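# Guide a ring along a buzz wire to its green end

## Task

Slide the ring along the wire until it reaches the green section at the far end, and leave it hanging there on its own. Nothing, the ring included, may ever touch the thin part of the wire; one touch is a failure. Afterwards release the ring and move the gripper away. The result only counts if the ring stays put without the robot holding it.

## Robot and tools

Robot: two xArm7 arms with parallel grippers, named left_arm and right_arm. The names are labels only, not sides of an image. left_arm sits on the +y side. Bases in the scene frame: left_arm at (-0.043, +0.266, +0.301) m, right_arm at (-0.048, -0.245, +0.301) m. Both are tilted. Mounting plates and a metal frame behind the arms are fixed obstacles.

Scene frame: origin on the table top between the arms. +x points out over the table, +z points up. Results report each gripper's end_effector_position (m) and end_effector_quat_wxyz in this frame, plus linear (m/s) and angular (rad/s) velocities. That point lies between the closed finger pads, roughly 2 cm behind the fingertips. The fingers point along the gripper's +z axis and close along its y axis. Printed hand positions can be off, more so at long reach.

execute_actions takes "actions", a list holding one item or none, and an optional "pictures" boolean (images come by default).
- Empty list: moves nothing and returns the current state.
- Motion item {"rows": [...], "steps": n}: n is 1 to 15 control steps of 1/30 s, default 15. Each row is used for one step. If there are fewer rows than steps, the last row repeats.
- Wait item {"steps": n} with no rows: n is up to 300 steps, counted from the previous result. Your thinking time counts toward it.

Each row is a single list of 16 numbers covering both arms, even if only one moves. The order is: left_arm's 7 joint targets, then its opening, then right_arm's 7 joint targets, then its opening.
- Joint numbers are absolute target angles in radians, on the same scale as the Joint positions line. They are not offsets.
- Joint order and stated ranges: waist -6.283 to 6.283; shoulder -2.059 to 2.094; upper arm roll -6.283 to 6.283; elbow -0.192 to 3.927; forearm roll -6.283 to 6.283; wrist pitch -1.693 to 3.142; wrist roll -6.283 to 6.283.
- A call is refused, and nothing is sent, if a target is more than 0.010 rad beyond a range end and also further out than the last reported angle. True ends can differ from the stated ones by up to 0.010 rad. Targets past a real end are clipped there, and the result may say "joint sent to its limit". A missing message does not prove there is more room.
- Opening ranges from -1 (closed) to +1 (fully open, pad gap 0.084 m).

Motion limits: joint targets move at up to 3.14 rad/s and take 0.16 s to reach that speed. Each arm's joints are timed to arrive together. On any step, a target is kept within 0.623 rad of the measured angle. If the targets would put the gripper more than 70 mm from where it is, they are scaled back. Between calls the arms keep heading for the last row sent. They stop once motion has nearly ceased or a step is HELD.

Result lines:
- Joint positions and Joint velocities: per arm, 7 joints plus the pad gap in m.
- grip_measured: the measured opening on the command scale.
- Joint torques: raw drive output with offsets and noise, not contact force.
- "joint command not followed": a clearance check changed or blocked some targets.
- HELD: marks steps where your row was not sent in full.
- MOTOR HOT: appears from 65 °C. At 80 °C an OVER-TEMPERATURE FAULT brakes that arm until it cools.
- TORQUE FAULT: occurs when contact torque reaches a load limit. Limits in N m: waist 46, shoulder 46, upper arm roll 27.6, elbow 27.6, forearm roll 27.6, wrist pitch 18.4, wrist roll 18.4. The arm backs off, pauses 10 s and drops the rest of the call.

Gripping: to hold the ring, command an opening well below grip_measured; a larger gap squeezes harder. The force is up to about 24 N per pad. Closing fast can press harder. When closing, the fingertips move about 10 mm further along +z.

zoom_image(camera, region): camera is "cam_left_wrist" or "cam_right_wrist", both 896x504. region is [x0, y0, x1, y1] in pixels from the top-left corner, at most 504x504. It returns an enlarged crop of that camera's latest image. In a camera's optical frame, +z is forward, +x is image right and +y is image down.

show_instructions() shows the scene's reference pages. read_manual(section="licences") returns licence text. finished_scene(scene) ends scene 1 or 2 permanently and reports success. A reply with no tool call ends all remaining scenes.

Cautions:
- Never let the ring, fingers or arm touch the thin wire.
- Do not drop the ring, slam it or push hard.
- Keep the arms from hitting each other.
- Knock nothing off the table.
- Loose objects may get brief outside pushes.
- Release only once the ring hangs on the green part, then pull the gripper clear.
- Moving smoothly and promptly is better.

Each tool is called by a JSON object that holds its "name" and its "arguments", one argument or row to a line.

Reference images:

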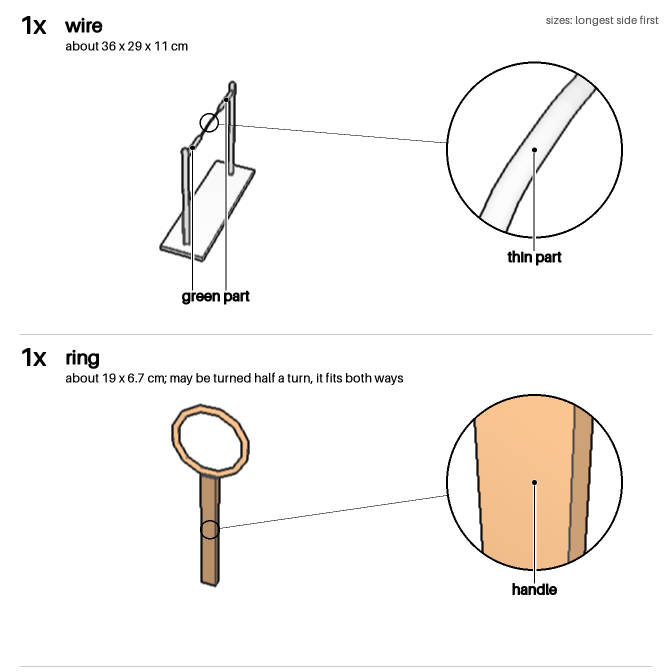

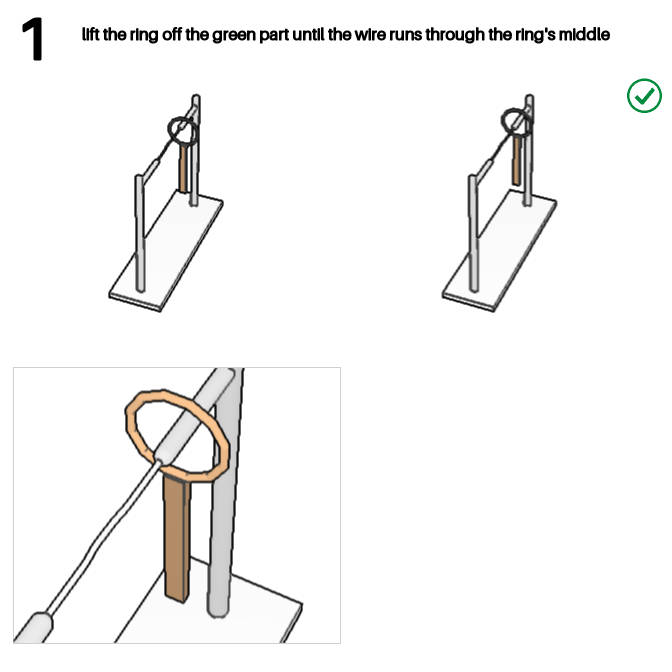

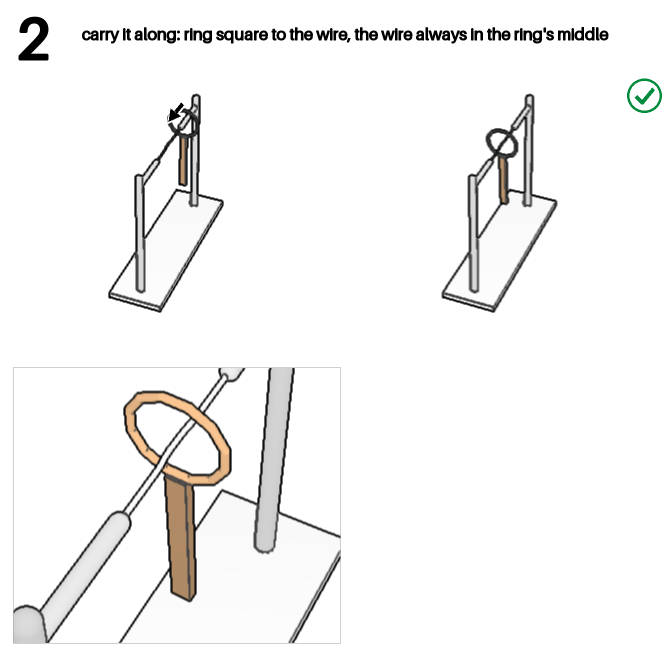

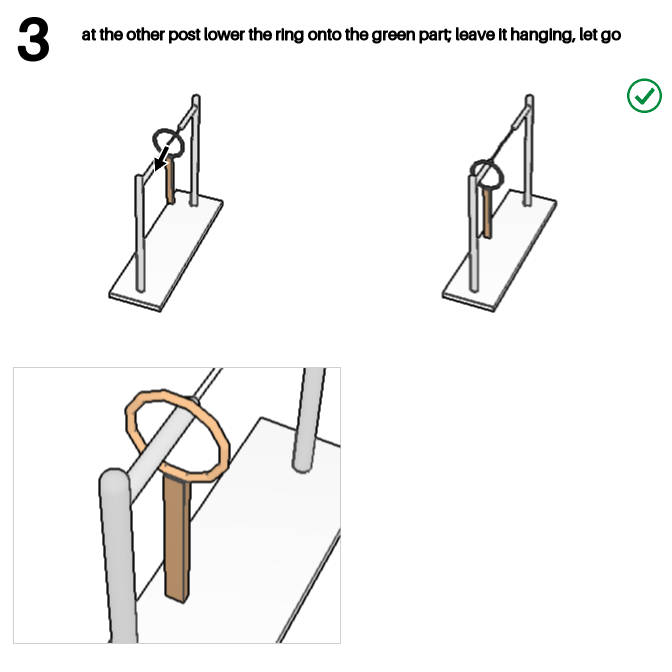

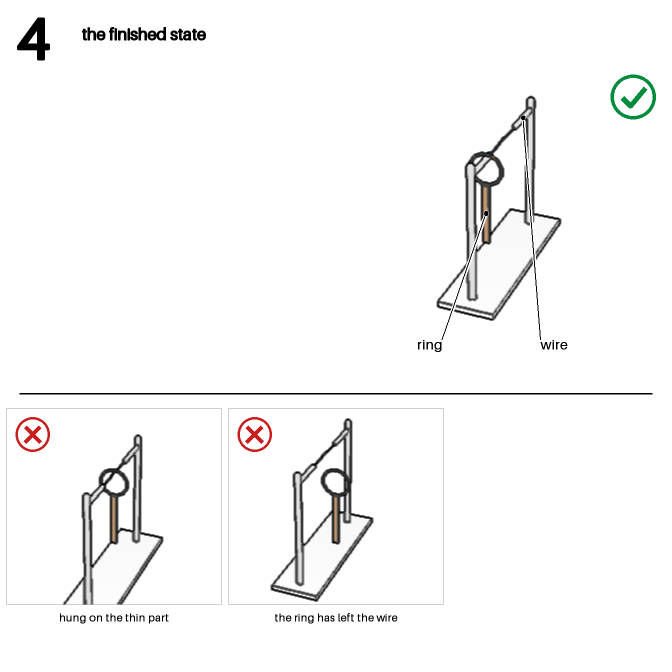

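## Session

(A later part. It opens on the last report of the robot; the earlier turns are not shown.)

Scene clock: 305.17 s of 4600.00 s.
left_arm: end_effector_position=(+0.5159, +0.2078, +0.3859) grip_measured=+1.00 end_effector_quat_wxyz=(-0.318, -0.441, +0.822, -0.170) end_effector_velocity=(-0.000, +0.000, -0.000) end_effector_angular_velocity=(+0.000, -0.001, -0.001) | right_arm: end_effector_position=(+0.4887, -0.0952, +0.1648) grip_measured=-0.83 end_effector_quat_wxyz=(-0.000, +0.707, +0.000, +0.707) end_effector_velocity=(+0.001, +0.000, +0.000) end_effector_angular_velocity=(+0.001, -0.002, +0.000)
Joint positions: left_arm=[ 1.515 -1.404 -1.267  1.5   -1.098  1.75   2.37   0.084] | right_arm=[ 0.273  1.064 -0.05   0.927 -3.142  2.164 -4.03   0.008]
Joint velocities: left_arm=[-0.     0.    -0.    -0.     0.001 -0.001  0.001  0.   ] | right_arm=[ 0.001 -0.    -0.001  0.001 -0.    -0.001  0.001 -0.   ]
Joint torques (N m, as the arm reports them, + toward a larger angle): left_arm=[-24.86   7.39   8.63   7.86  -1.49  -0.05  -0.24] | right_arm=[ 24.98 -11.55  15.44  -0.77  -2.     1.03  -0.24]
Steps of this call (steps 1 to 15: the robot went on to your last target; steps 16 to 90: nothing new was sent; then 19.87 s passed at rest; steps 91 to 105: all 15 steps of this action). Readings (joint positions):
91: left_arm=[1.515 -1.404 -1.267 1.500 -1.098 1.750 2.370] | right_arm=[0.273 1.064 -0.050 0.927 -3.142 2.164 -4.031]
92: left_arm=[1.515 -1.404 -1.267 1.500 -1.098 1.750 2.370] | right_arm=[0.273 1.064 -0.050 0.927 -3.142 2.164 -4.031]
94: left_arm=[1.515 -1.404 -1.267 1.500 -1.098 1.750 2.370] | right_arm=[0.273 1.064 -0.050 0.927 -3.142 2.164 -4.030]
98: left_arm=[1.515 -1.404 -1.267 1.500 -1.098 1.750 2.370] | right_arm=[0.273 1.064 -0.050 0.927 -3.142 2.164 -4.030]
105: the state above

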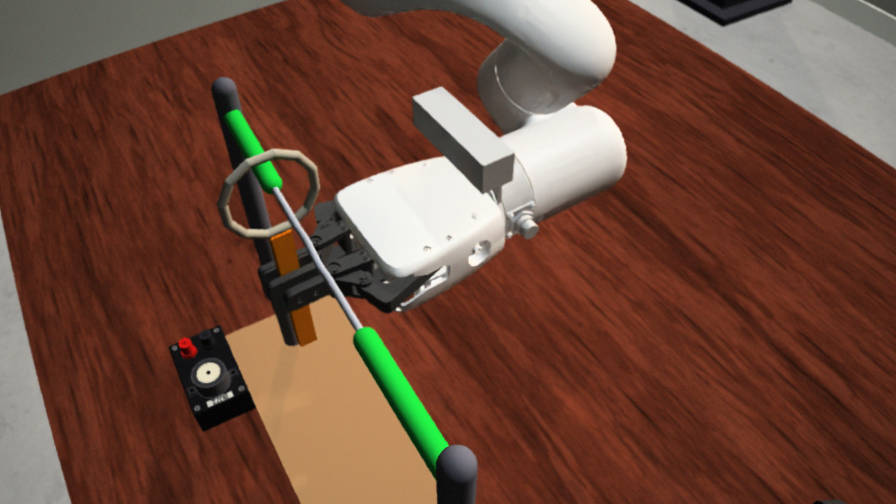

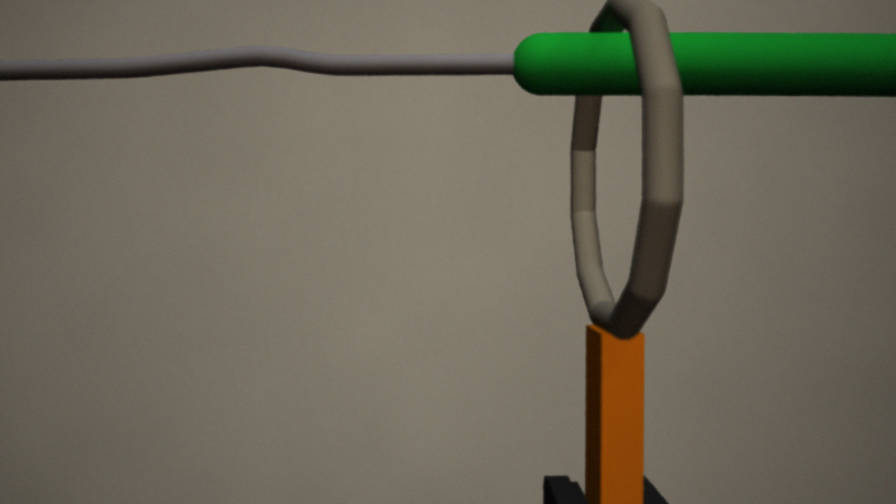

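{"name": "execute_actions", "arguments": {
  "actions": [
    {"rows":[[1.515,-1.404,-1.267,1.5,-1.098,1.75,2.37,1,0.2729,1.056,-0.0424,0.9175,-3.1416,2.1651,-4.038,-1],[1.515,-1.404,-1.267,1.5,-1.098,1.75,2.37,1,0.2726,1.0476,-0.0346,0.9083,-3.1416,2.1659,-4.0457,-1],[1.515,-1.404,-1.267,1.5,-1.098,1.75,2.37,1,0.2723,1.0392,-0.0269,0.8992,-3.1416,2.1667,-4.0533,-1],[1.515,-1.404,-1.267,1.5,-1.098,1.75,2.37,1,0.272,1.0308,-0.0191,0.89,-3.1416,2.1675,-4.061,-1],[1.515,-1.404,-1.267,1.5,-1.098,1.75,2.37,1,0.2716,1.0225,-0.0114,0.8808,-3.1416,2.1683,-4.0685,-1]],"steps":15}
  ]
}}

Scene clock: 354.70 s of 4600.00 s.
left_arm: end_effector_position=(+0.5159, +0.2078, +0.3859) grip_measured=+1.00 end_effector_quat_wxyz=(-0.318, -0.441, +0.822, -0.170) end_effector_velocity=(-0.000, +0.000, -0.000) end_effector_angular_velocity=(+0.001, +0.001, +0.001) | right_arm: end_effector_position=(+0.4886, -0.0953, +0.1852) grip_measured=-0.83 end_effector_quat_wxyz=(-0.000, +0.707, +0.000, +0.707) end_effector_velocity=(-0.001, -0.001, +0.001) end_effector_angular_velocity=(-0.004, +0.003, +0.002)
Joint positions: left_arm=[ 1.515 -1.404 -1.267  1.5   -1.098  1.75   2.37   0.084] | right_arm=[ 0.271  1.023 -0.012  0.881 -3.142  2.168 -4.068  0.008]
Joint velocities: left_arm=[ 0.    -0.     0.    -0.001  0.    -0.    -0.001  0.   ] | right_arm=[-0.002 -0.005  0.004 -0.009  0.     0.    -0.007  0.   ]
Joint torques (N m, as the arm reports them, + toward a larger angle): left_arm=[-24.45   7.55   8.67   8.36  -1.78  -0.07  -0.13] | right_arm=[ 24.94 -11.89  16.06  -0.43  -2.08   1.1   -0.39]
Steps of this call (steps 1 to 15: the robot went on to your last target; steps 16 to 90: nothing new was sent; then 46.03 s passed at rest; steps 91 to 105: all 15 steps of this action). Readings (joint positions):
91: left_arm=[1.515 -1.404 -1.267 1.500 -1.098 1.750 2.370] | right_arm=[0.273 1.064 -0.050 0.927 -3.142 2.164 -4.031]
92: left_arm=[1.515 -1.404 -1.267 1.500 -1.098 1.750 2.370] | right_arm=[0.273 1.063 -0.049 0.925 -3.142 2.164 -4.032]
94: left_arm=[1.515 -1.404 -1.267 1.500 -1.098 1.750 2.370] | right_arm=[0.272 1.056 -0.043 0.917 -3.141 2.165 -4.038]
98: left_arm=[1.515 -1.404 -1.267 1.500 -1.098 1.750 2.370] | right_arm=[0.272 1.032 -0.020 0.892 -3.142 2.167 -4.059]
105: the state above

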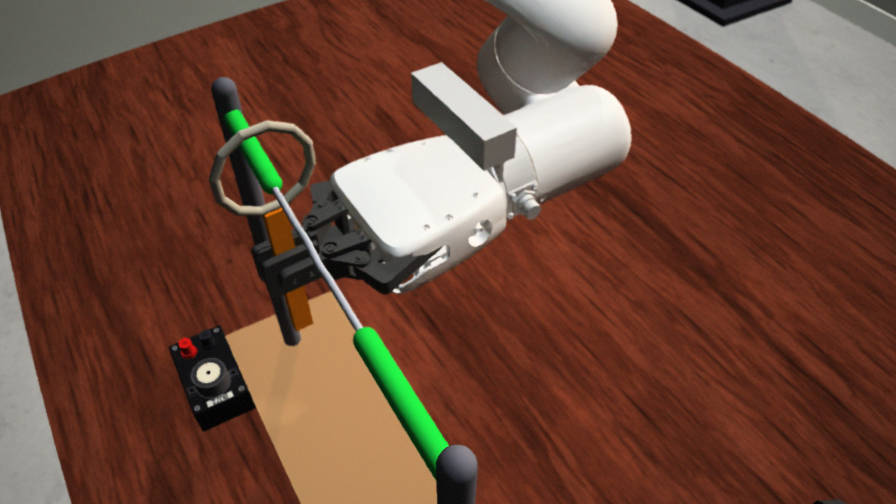

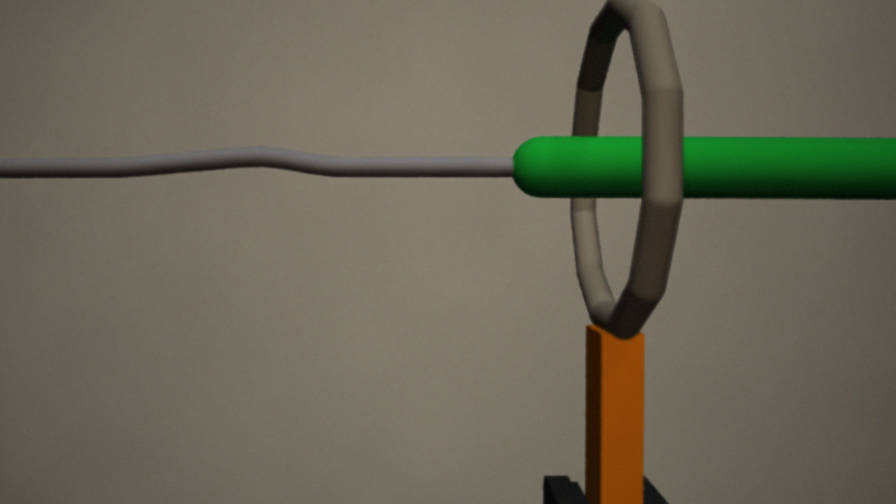

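{"name": "execute_actions", "arguments": {
  "actions": [
    {"rows":[[1.515,-1.404,-1.267,1.5,-1.098,1.75,2.37,1,0.2719,1.0405,-0.0026,0.9025,-3.1416,2.1647,-4.0774,-1],[1.515,-1.404,-1.267,1.5,-1.098,1.75,2.37,1,0.2722,1.0586,0.0062,0.9241,-3.1416,2.1611,-4.0863,-1],[1.515,-1.404,-1.267,1.5,-1.098,1.75,2.37,1,0.2725,1.0766,0.0149,0.9458,-3.1416,2.1575,-4.0952,-1],[1.515,-1.404,-1.267,1.5,-1.098,1.75,2.37,1,0.2727,1.0946,0.0237,0.9674,-3.1416,2.1539,-4.104,-1],[1.515,-1.404,-1.267,1.5,-1.098,1.75,2.37,1,0.273,1.1126,0.0325,0.9891,-3.1416,2.1502,-4.1129,-1],[1.515,-1.404,-1.267,1.5,-1.098,1.75,2.37,1,0.2733,1.1307,0.0413,1.0107,-3.1416,2.1466,-4.1218,-1],[1.515,-1.404,-1.267,1.5,-1.098,1.75,2.37,1,0.2736,1.1487,0.05,1.0324,-3.1416,2.143,-4.1307,-1],[1.515,-1.404,-1.267,1.5,-1.098,1.75,2.37,1,0.2739,1.1667,0.0588,1.054,-3.1416,2.1394,-4.1396,-1]],"steps":15}
  ]
}}

Scene clock: 380.47 s of 4600.00 s.
left_arm: end_effector_position=(+0.5159, +0.2078, +0.3859) grip_measured=+1.00 end_effector_quat_wxyz=(-0.318, -0.441, +0.822, -0.170) end_effector_velocity=(+0.001, -0.000, +0.001) end_effector_angular_velocity=(-0.002, -0.001, +0.003) | right_arm: end_effector_position=(+0.4909, -0.0402, +0.1861) grip_measured=-0.83 end_effector_quat_wxyz=(-0.001, +0.707, +0.000, +0.707) end_effector_velocity=(+0.007, +0.009, -0.009) end_effector_angular_velocity=(-0.027, +0.003, -0.024)
Joint positions: left_arm=[ 1.515 -1.404 -1.267  1.5   -1.098  1.75   2.37   0.084] | right_arm=[ 0.274  1.163  0.057  1.048 -3.142  2.14  -4.137  0.008]
Joint velocities: left_arm=[-0.    -0.     0.002 -0.    -0.003 -0.    -0.001 -0.   ] | right_arm=[-0.01   0.047  0.012  0.074  0.003 -0.009 -0.032 -0.   ]
Joint torques (N m, as the arm reports them, + toward a larger angle): left_arm=[-24.84   7.23   8.46   8.09  -1.64  -0.07  -0.41] | right_arm=[ 26.16 -12.85  16.71  -0.29  -2.25   1.     0.  ]
Steps of this call (steps 1 to 15: the robot went on to your last target; steps 16 to 90: nothing new was sent; then 22.27 s passed at rest; steps 91 to 105: all 15 steps of this action). Readings (joint positions):
91: left_arm=[1.515 -1.404 -1.267 1.500 -1.098 1.750 2.370] | right_arm=[0.272 1.023 -0.011 0.881 -3.142 2.168 -4.069]
92: left_arm=[1.515 -1.404 -1.267 1.500 -1.098 1.750 2.370] | right_arm=[0.271 1.025 -0.011 0.884 -3.142 2.168 -4.070]
94: left_arm=[1.515 -1.404 -1.267 1.500 -1.098 1.750 2.370] | right_arm=[0.271 1.039 -0.004 0.901 -3.141 2.165 -4.077]
98: left_arm=[1.515 -1.404 -1.267 1.500 -1.098 1.750 2.370] | right_arm=[0.273 1.095 0.024 0.968 -3.142 2.154 -4.104]
105: the state above

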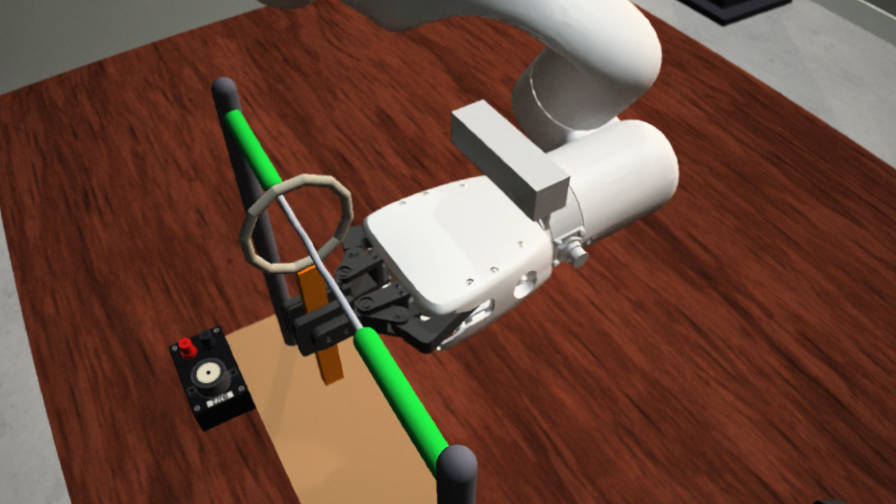

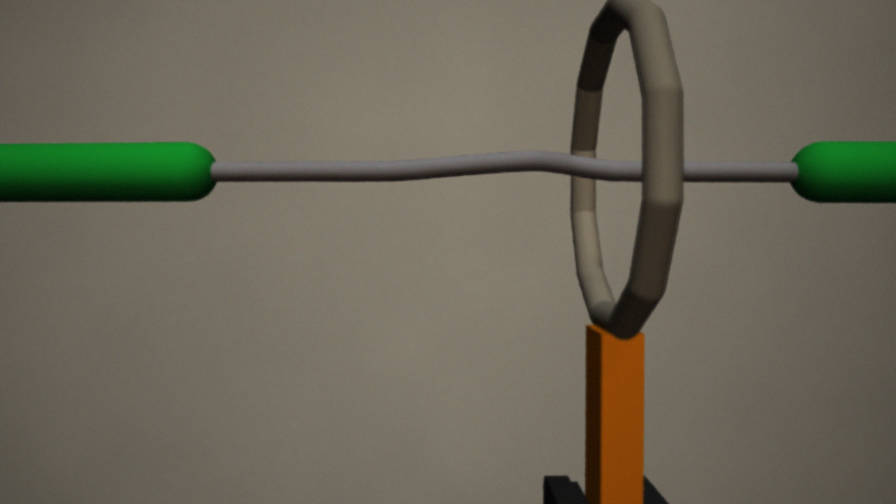

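{"name": "execute_actions", "arguments": {
  "actions": [
    {"rows":[[1.515,-1.404,-1.267,1.5,-1.098,1.75,2.37,1,0.2768,1.1867,0.0656,1.0807,-3.1416,2.1328,-4.1473,-1],[1.515,-1.404,-1.267,1.5,-1.098,1.75,2.37,1,0.2797,1.2066,0.0724,1.1075,-3.1416,2.1262,-4.1551,-1],[1.515,-1.404,-1.267,1.5,-1.098,1.75,2.37,1,0.2826,1.2266,0.0791,1.1342,-3.1416,2.1196,-4.1628,-1],[1.515,-1.404,-1.267,1.5,-1.098,1.75,2.37,1,0.2854,1.2466,0.0859,1.161,-3.1416,2.113,-4.1706,-1],[1.515,-1.404,-1.267,1.5,-1.098,1.75,2.37,1,0.2883,1.2666,0.0927,1.1877,-3.1416,2.1064,-4.1783,-1],[1.515,-1.404,-1.267,1.5,-1.098,1.75,2.37,1,0.2912,1.2866,0.0995,1.2144,-3.1416,2.0998,-4.186,-1],[1.515,-1.404,-1.267,1.5,-1.098,1.75,2.37,1,0.2941,1.3065,0.1062,1.2412,-3.1416,2.0932,-4.1938,-1],[1.515,-1.404,-1.267,1.5,-1.098,1.75,2.37,1,0.297,1.3265,0.113,1.2679,-3.1416,2.0866,-4.2015,-1]],"steps":15}
  ]
}}

Scene clock: 395.83 s of 4600.00 s.
left_arm: end_effector_position=(+0.5159, +0.2078, +0.3859) grip_measured=+1.00 end_effector_quat_wxyz=(-0.318, -0.441, +0.822, -0.170) end_effector_velocity=(-0.000, -0.000, -0.000) end_effector_angular_velocity=(-0.001, +0.000, -0.002) | right_arm: end_effector_position=(+0.4936, +0.0198, +0.1862) grip_measured=-0.83 end_effector_quat_wxyz=(-0.002, +0.707, +0.000, +0.707) end_effector_velocity=(+0.009, +0.010, -0.010) end_effector_angular_velocity=(-0.027, +0.001, -0.024)
Joint positions: left_arm=[ 1.515 -1.404 -1.267  1.5   -1.098  1.75   2.37   0.084] | right_arm=[ 0.297  1.322  0.112  1.26  -3.142  2.088 -4.199  0.008]
Joint velocities: left_arm=[ 0.    -0.    -0.001 -0.     0.     0.     0.002 -0.   ] | right_arm=[-0.003  0.055  0.005  0.094  0.003 -0.019 -0.028  0.   ]
Joint torques (N m, as the arm reports them, + toward a larger angle): left_arm=[-24.33   7.1    8.46   8.01  -1.76  -0.24  -0.41] | right_arm=[ 27.96 -12.6   17.28   0.26  -2.05   0.89  -0.22]
Steps of this call (steps 1 to 15: the robot went on to your last target; steps 16 to 90: nothing new was sent; then 11.87 s passed at rest; steps 91 to 105: all 15 steps of this action). Readings (joint positions):
91: left_arm=[1.515 -1.404 -1.267 1.500 -1.098 1.750 2.370] | right_arm=[0.274 1.167 0.059 1.054 -3.142 2.139 -4.140]
92: left_arm=[1.515 -1.404 -1.267 1.500 -1.098 1.750 2.370] | right_arm=[0.274 1.169 0.059 1.057 -3.142 2.139 -4.141]
94: left_arm=[1.515 -1.404 -1.267 1.500 -1.098 1.750 2.370] | right_arm=[0.276 1.184 0.064 1.078 -3.141 2.134 -4.147]
98: left_arm=[1.515 -1.404 -1.267 1.500 -1.098 1.750 2.370] | right_arm=[0.285 1.245 0.085 1.159 -3.142 2.113 -4.170]
105: the state above

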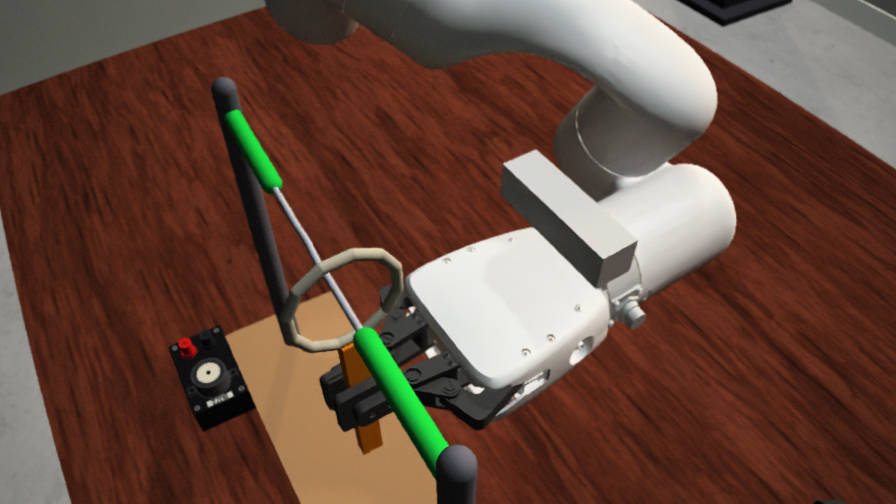

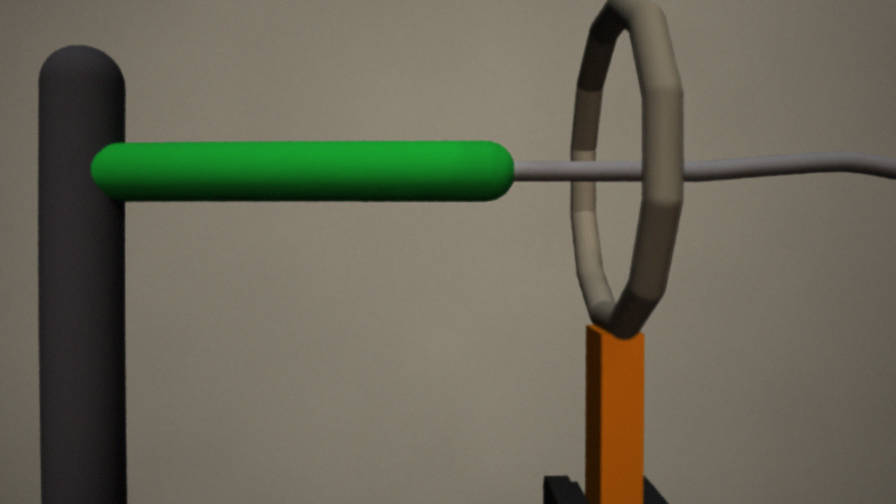

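{"name": "execute_actions", "arguments": {
  "actions": [
    {"rows":[[1.515,-1.404,-1.267,1.5,-1.098,1.75,2.37,1,0.3013,1.346,0.1179,1.2967,-3.1416,2.0777,-4.2073,-1],[1.515,-1.404,-1.267,1.5,-1.098,1.75,2.37,1,0.3057,1.3654,0.1228,1.3254,-3.1416,2.0688,-4.2132,-1],[1.515,-1.404,-1.267,1.5,-1.098,1.75,2.37,1,0.31,1.3849,0.1277,1.3542,-3.1416,2.0599,-4.219,-1],[1.515,-1.404,-1.267,1.5,-1.098,1.75,2.37,1,0.3144,1.4043,0.1326,1.3829,-3.1416,2.051,-4.2249,-1],[1.515,-1.404,-1.267,1.5,-1.098,1.75,2.37,1,0.3187,1.4238,0.1375,1.4117,-3.1416,2.0421,-4.2307,-1],[1.515,-1.404,-1.267,1.5,-1.098,1.75,2.37,1,0.3231,1.4432,0.1424,1.4404,-3.1416,2.0332,-4.2366,-1],[1.515,-1.404,-1.267,1.5,-1.098,1.75,2.37,1,0.3274,1.4627,0.1473,1.4692,-3.1416,2.0243,-4.2424,-1]],"steps":15}
  ]
}}

Scene clock: 421.27 s of 4600.00 s.
left_arm: end_effector_position=(+0.5159, +0.2078, +0.3859) grip_measured=+1.00 end_effector_quat_wxyz=(-0.318, -0.441, +0.822, -0.170) end_effector_velocity=(+0.000, +0.000, -0.000) end_effector_angular_velocity=(-0.000, -0.001, -0.001) | right_arm: end_effector_position=(+0.4965, +0.0686, +0.1860) grip_measured=-0.83 end_effector_quat_wxyz=(-0.001, +0.707, +0.000, +0.707) end_effector_velocity=(+0.012, +0.000, -0.008) end_effector_angular_velocity=(-0.021, -0.004, -0.026)
Joint positions: left_arm=[ 1.515 -1.404 -1.267  1.5   -1.098  1.75   2.37   0.084] | right_arm=[ 0.327  1.46   0.147  1.464 -3.142  2.026 -4.241  0.008]
Joint velocities: left_arm=[ 0.     0.    -0.    -0.     0.    -0.     0.001  0.   ] | right_arm=[-0.004  0.028 -0.004  0.069  0.003 -0.016 -0.013 -0.   ]
Joint torques (N m, as the arm reports them, + toward a larger angle): left_arm=[-24.6    6.9    8.57   8.49  -1.56   0.05  -0.51] | right_arm=[ 29.91 -12.8   17.76  -0.1   -2.34   0.98  -0.38]
Steps of this call (steps 1 to 15: the robot went on to your last target; steps 16 to 90: nothing new was sent; then 21.93 s passed at rest; steps 91 to 105: all 15 steps of this action). Readings (joint positions):
91: left_arm=[1.515 -1.404 -1.267 1.500 -1.098 1.750 2.370] | right_arm=[0.297 1.327 0.113 1.268 -3.142 2.087 -4.202]
92: left_arm=[1.515 -1.404 -1.267 1.500 -1.098 1.750 2.370] | right_arm=[0.297 1.329 0.113 1.271 -3.142 2.085 -4.202]
94: left_arm=[1.515 -1.404 -1.267 1.500 -1.098 1.750 2.370] | right_arm=[0.300 1.343 0.116 1.294 -3.141 2.079 -4.207]
98: left_arm=[1.515 -1.404 -1.267 1.500 -1.098 1.750 2.370] | right_arm=[0.314 1.402 0.132 1.380 -3.142 2.052 -4.224]
105: the state above

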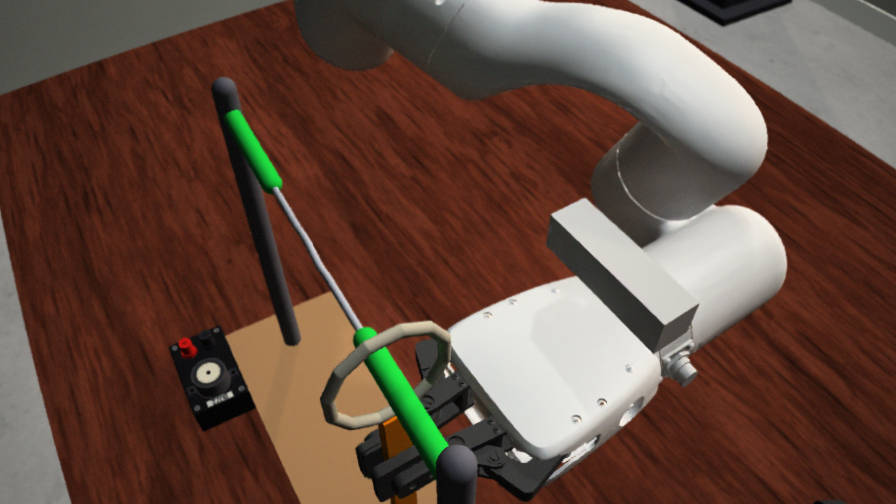

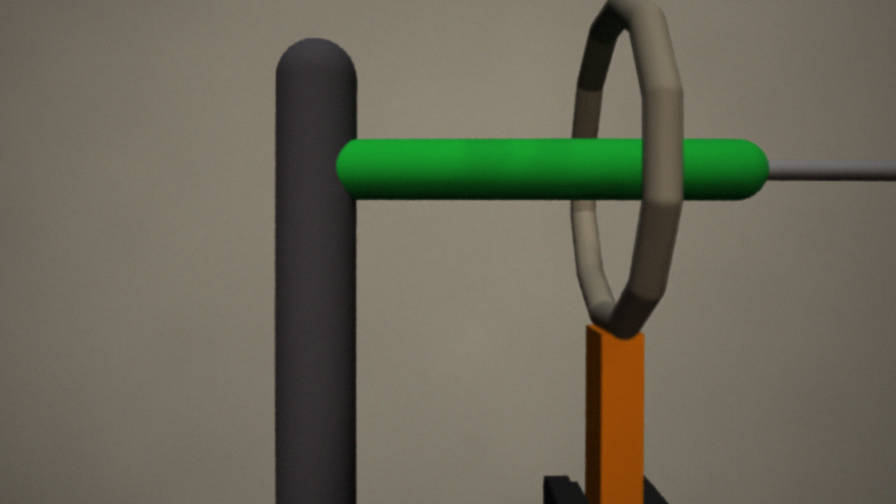

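{"name": "execute_actions", "arguments": {
  "actions": [
    {"rows":[[1.515,-1.404,-1.267,1.5,-1.098,1.75,2.37,1,0.3259,1.4692,0.1417,1.478,-3.1416,2.0218,-4.2363,-1],[1.515,-1.404,-1.267,1.5,-1.098,1.75,2.37,1,0.3244,1.4757,0.1361,1.4867,-3.1416,2.0193,-4.2302,-1],[1.515,-1.404,-1.267,1.5,-1.098,1.75,2.37,1,0.323,1.4823,0.1306,1.4955,-3.1416,2.0168,-4.2241,-1],[1.515,-1.404,-1.267,1.5,-1.098,1.75,2.37,1,0.3215,1.4888,0.125,1.5042,-3.1416,2.0143,-4.218,-1],[1.515,-1.404,-1.267,1.5,-1.098,1.75,2.37,1,0.32,1.4953,0.1194,1.513,-3.1416,2.0118,-4.2119,-1]],"steps":15}
  ]
}}

Scene clock: 433.83 s of 4600.00 s.
left_arm: end_effector_position=(+0.5159, +0.2078, +0.3859) grip_measured=+1.00 end_effector_quat_wxyz=(-0.318, -0.441, +0.822, -0.170) end_effector_velocity=(+0.000, +0.000, -0.001) end_effector_angular_velocity=(+0.003, -0.000, +0.001) | right_arm: end_effector_position=(+0.4965, +0.0690, +0.1663) grip_measured=-0.83 end_effector_quat_wxyz=(-0.001, +0.707, +0.000, +0.707) end_effector_velocity=(+0.001, +0.001, +0.001) end_effector_angular_velocity=(+0.004, -0.004, -0.000)
Joint positions: left_arm=[ 1.515 -1.404 -1.267  1.5   -1.098  1.75   2.37   0.084] | right_arm=[ 0.32   1.495  0.12   1.512 -3.142  2.012 -4.212  0.008]
Joint velocities: left_arm=[ 0.     0.    -0.001 -0.     0.002 -0.003 -0.001  0.   ] | right_arm=[ 0.003  0.003 -0.001  0.007 -0.001 -0.002  0.004 -0.   ]
Joint torques (N m, as the arm reports them, + toward a larger angle): left_arm=[-24.78   6.82   8.4    7.94  -1.47  -0.2   -0.59] | right_arm=[ 29.62 -11.93  17.21   0.48  -2.3    0.84  -0.36]
Steps of this call (steps 1 to 15: the robot went on to your last target; steps 16 to 90: nothing new was sent; then 9.07 s passed at rest; steps 91 to 105: all 15 steps of this action). Readings (joint positions):
91: left_arm=[1.515 -1.404 -1.267 1.500 -1.098 1.750 2.370] | right_arm=[0.327 1.463 0.147 1.469 -3.142 2.024 -4.242]
92: left_arm=[1.515 -1.404 -1.267 1.500 -1.098 1.750 2.370] | right_arm=[0.327 1.464 0.147 1.471 -3.142 2.024 -4.241]
94: left_arm=[1.515 -1.404 -1.267 1.500 -1.098 1.750 2.370] | right_arm=[0.327 1.469 0.142 1.478 -3.142 2.022 -4.236]
98: left_arm=[1.515 -1.404 -1.267 1.500 -1.098 1.750 2.370] | right_arm=[0.321 1.488 0.125 1.502 -3.141 2.015 -4.219]
105: the state above

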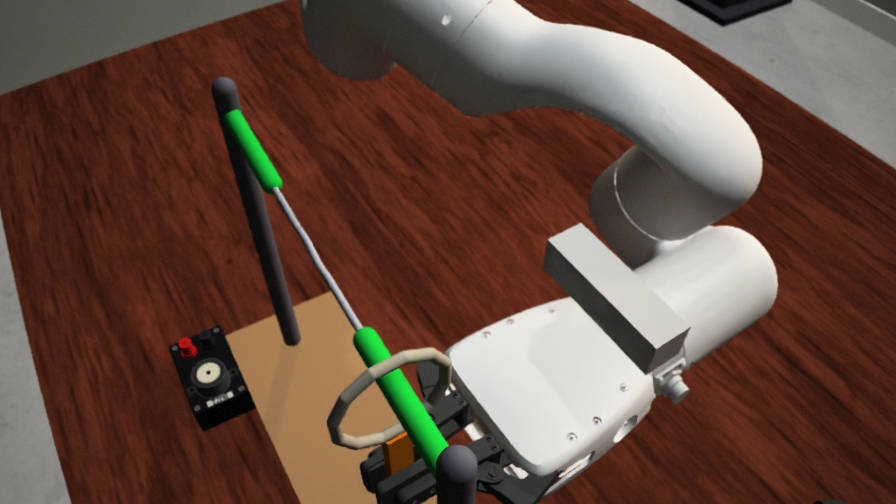

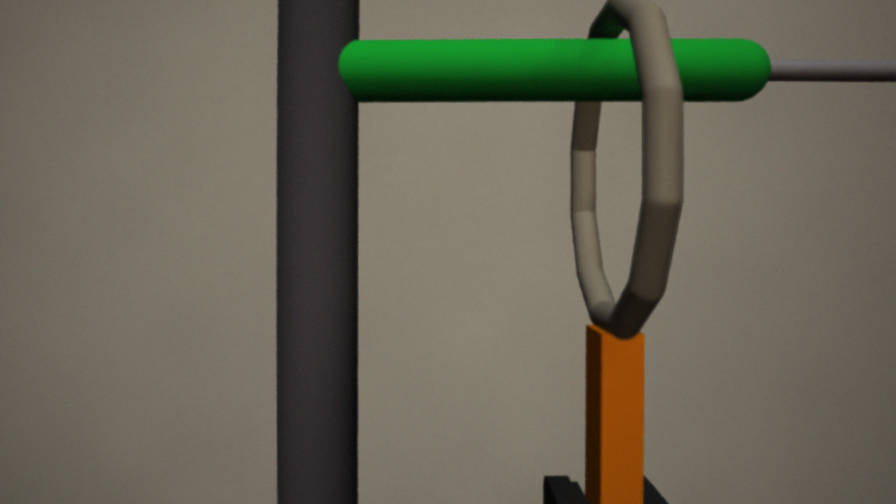

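{"name": "execute_actions", "arguments": {
  "actions": [
    {"rows":[[1.515,-1.404,-1.267,1.5,-1.098,1.75,2.37,1,0.32,1.4953,0.1194,1.513,-3.1416,2.0118,-4.2119,-0.8],[1.515,-1.404,-1.267,1.5,-1.098,1.75,2.37,1,0.32,1.4953,0.1194,1.513,-3.1416,2.0118,-4.2119,-0.6],[1.515,-1.404,-1.267,1.5,-1.098,1.75,2.37,1,0.32,1.4953,0.1194,1.513,-3.1416,2.0118,-4.2119,-0.2]],"steps":10}
  ],
  "pictures": false
}}

{"name": "execute_actions", "arguments": {
  "actions": [
    {"rows":[[1.515,-1.404,-1.267,1.5,-1.098,1.75,2.37,1,0.323,1.5206,0.1194,1.4869,-3.1416,2.0634,-4.2119,-0.2],[1.515,-1.404,-1.267,1.5,-1.098,1.75,2.37,1,0.326,1.5459,0.1193,1.4608,-3.1416,2.1149,-4.2119,-0.2],[1.515,-1.404,-1.267,1.5,-1.098,1.75,2.37,1,0.329,1.5711,0.1193,1.4347,-3.1416,2.1665,-4.2119,-0.2],[1.515,-1.404,-1.267,1.5,-1.098,1.75,2.37,1,0.332,1.5964,0.1192,1.4086,-3.1416,2.218,-4.2119,-0.2],[1.515,-1.404,-1.267,1.5,-1.098,1.75,2.37,1,0.3351,1.6217,0.1192,1.3825,-3.1416,2.2696,-4.2119,-0.2]],"steps":15}
  ]
}}

Scene clock: 457.67 s of 4600.00 s.
left_arm: end_effector_position=(+0.5159, +0.2078, +0.3859) grip_measured=+1.00 end_effector_quat_wxyz=(-0.318, -0.441, +0.822, -0.170) end_effector_velocity=(-0.001, -0.001, -0.000) end_effector_angular_velocity=(-0.000, +0.001, -0.001) | right_arm: end_effector_position=(+0.4965, +0.0689, +0.1658) grip_measured=-0.24 end_effector_quat_wxyz=(-0.001, +0.707, +0.000, +0.707) end_effector_velocity=(+0.000, -0.001, -0.001) end_effector_angular_velocity=(-0.001, +0.001, -0.001)
Joint positions: left_arm=[ 1.515 -1.404 -1.267  1.5   -1.098  1.75   2.37   0.084] | right_arm=[ 0.32   1.495  0.119  1.513 -3.142  2.012 -4.212  0.034]
Joint velocities: left_arm=[-0.    -0.    -0.002 -0.     0.     0.    -0.     0.   ] | right_arm=[-0.001  0.    -0.001  0.001  0.    -0.     0.001  0.014]
Joint torques (N m, as the arm reports them, + toward a larger angle): left_arm=[-24.14   6.75   8.64   7.71  -1.81  -0.25  -0.22] | right_arm=[ 29.72 -11.77  17.26   0.48  -2.09   0.77  -0.36]
Steps of this call (steps 1 to 15: the robot went on to your last target; steps 16 to 90: nothing new was sent; then 20.50 s passed at rest; steps 91 to 100: all 10 steps of this action). Readings (joint positions):
91: left_arm=[1.515 -1.404 -1.267 1.500 -1.098 1.750 2.370] | right_arm=[0.320 1.495 0.119 1.513 -3.142 2.012 -4.212]
92: left_arm=[1.515 -1.404 -1.267 1.500 -1.098 1.750 2.370] | right_arm=[0.320 1.495 0.119 1.513 -3.142 2.012 -4.212]
94: left_arm=[1.515 -1.404 -1.267 1.500 -1.098 1.750 2.370] | right_arm=[0.320 1.495 0.119 1.513 -3.142 2.012 -4.212]
98: left_arm=[1.515 -1.404 -1.267 1.500 -1.098 1.750 2.370] | right_arm=[0.320 1.495 0.119 1.513 -3.142 2.012 -4.212]
100: the state above

Scene clock: 458.17 s of 4600.00 s.
left_arm: end_effector_position=(+0.5159, +0.2078, +0.3859) grip_measured=+1.00 end_effector_quat_wxyz=(-0.318, -0.441, +0.822, -0.170) end_effector_velocity=(+0.001, +0.001, +0.000) end_effector_angular_velocity=(+0.001, -0.002, +0.001) | right_arm: end_effector_position=(+0.3910, +0.0693, +0.1655) grip_measured=-0.21 end_effector_quat_wxyz=(-0.001, +0.707, +0.001, +0.707) end_effector_velocity=(+0.018, -0.022, +0.010) end_effector_angular_velocity=(-0.003, -0.049, -0.092)
Joint positions: left_arm=[ 1.515 -1.404 -1.267  1.5   -1.098  1.75   2.37   0.084] | right_arm=[ 0.335  1.62   0.119  1.385 -3.142  2.264 -4.212  0.035]
Joint velocities: left_arm=[-0.    -0.     0.001  0.     0.001 -0.001  0.    -0.   ] | right_arm=[-0.003 -0.01  -0.003  0.015 -0.     0.079  0.     0.   ]
Joint torques (N m, as the arm reports them, + toward a larger angle): left_arm=[-24.29   7.03   8.59   7.93  -1.51  -0.16  -0.65] | right_arm=[25.61 -9.84 17.06 -1.09 -2.27  0.36 -0.36]
Steps of this call (steps 1 to 15: all 15 steps of this action). Readings (joint positions):
1: left_arm=[1.515 -1.404 -1.267 1.500 -1.098 1.750 2.370] | right_arm=[0.320 1.495 0.119 1.513 -3.142 2.012 -4.212]
2: left_arm=[1.515 -1.404 -1.267 1.500 -1.098 1.750 2.370] | right_arm=[0.320 1.497 0.119 1.511 -3.142 2.018 -4.212]
4: left_arm=[1.515 -1.404 -1.267 1.500 -1.098 1.750 2.370] | right_arm=[0.322 1.511 0.119 1.497 -3.142 2.055 -4.212]
8: left_arm=[1.515 -1.404 -1.267 1.500 -1.098 1.750 2.370] | right_arm=[0.329 1.574 0.119 1.431 -3.142 2.169 -4.212]
15: the state above

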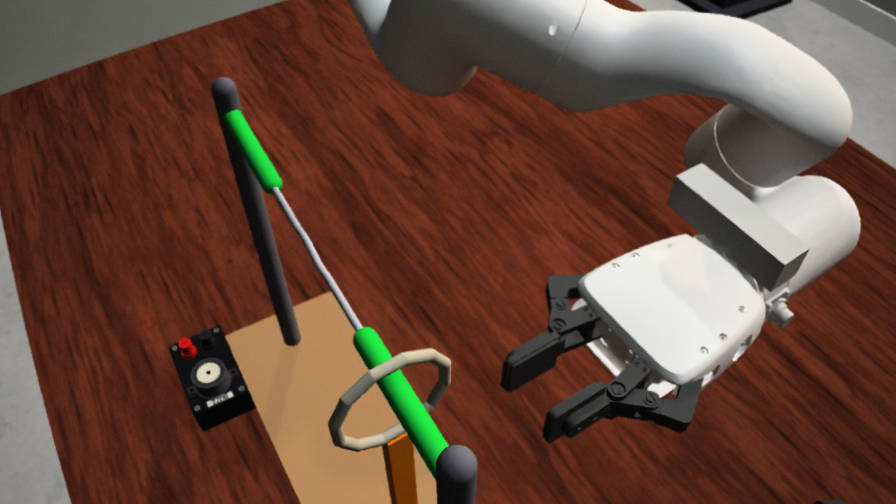

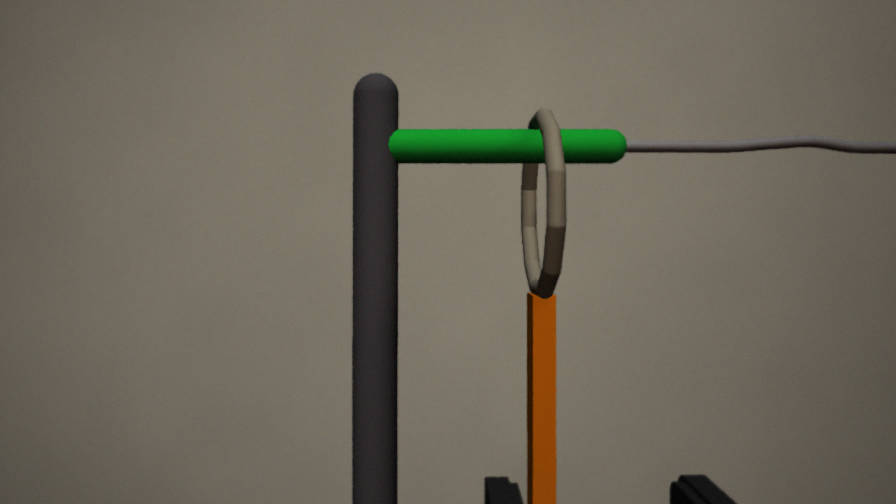

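{"name": "execute_actions", "arguments": {
  "actions": [
    {"rows":[[1.515,-1.404,-1.267,1.5,-1.098,1.75,2.37,1,0.3503,1.7464,0.1209,1.3593,-3.1416,2.4185,-4.2119,-0.2]],"steps":12}
  ]
}}

Scene clock: 467.97 s of 4600.00 s.
left_arm: end_effector_position=(+0.5159, +0.2078, +0.3859) grip_measured=+1.00 end_effector_quat_wxyz=(-0.318, -0.441, +0.822, -0.170) end_effector_velocity=(+0.001, +0.001, +0.000) end_effector_angular_velocity=(+0.001, -0.001, +0.003) | right_arm: end_effector_position=(+0.3209, +0.0687, +0.1658) grip_measured=-0.21 end_effector_quat_wxyz=(-0.000, +0.707, +0.000, +0.707) end_effector_velocity=(+0.031, -0.017, +0.008) end_effector_angular_velocity=(-0.001, -0.051, -0.094)
Joint positions: left_arm=[ 1.515 -1.404 -1.267  1.5   -1.098  1.75   2.37   0.084] | right_arm=[ 0.35   1.744  0.121  1.36  -3.142  2.416 -4.212  0.035]
Joint velocities: left_arm=[ 0.     0.     0.002  0.001 -0.    -0.001 -0.001 -0.   ] | right_arm=[-0.004 -0.022 -0.002  0.041 -0.     0.044  0.     0.   ]
Joint torques (N m, as the arm reports them, + toward a larger angle): left_arm=[-24.26   6.95   8.4    7.93  -2.01  -0.28  -0.37] | right_arm=[23.17 -6.54 17.19 -2.58 -2.11  0.34 -0.21]
Steps of this call (steps 1 to 15: the robot went on to your last target; steps 16 to 90: nothing new was sent; then 6.40 s passed at rest; steps 91 to 102: all 12 steps of this action). Readings (joint positions):
91: left_arm=[1.515 -1.404 -1.267 1.500 -1.098 1.750 2.370] | right_arm=[0.335 1.622 0.119 1.382 -3.142 2.270 -4.212]
92: left_arm=[1.515 -1.404 -1.267 1.500 -1.098 1.750 2.370] | right_arm=[0.336 1.626 0.119 1.383 -3.142 2.277 -4.212]
94: left_arm=[1.515 -1.404 -1.267 1.500 -1.098 1.750 2.370] | right_arm=[0.340 1.662 0.120 1.381 -3.142 2.329 -4.212]
98: left_arm=[1.515 -1.404 -1.267 1.500 -1.098 1.750 2.370] | right_arm=[0.350 1.741 0.121 1.353 -3.142 2.401 -4.212]
102: the state above

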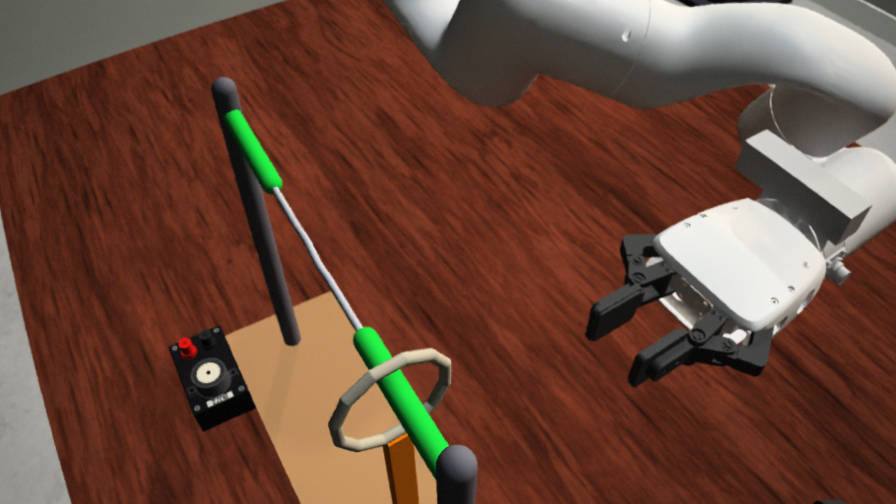

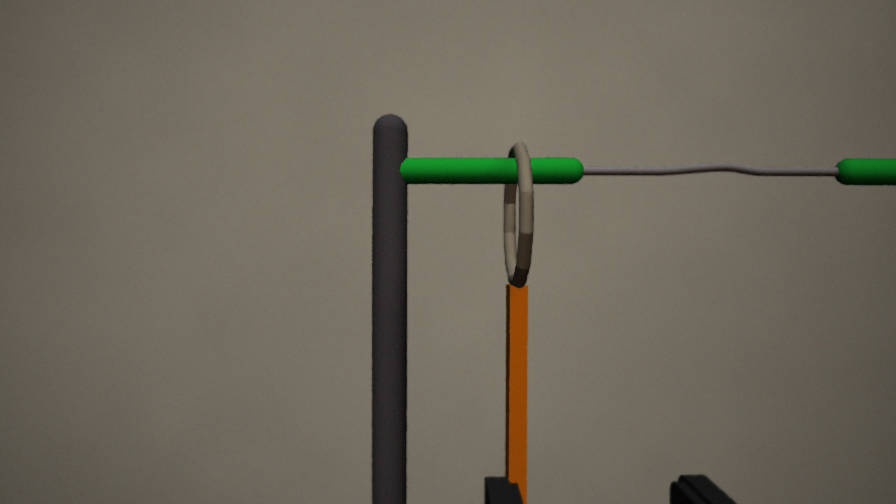

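{"name": "finished_scene", "arguments": {
  "scene": 1
}}

The scene is finished: the task was done.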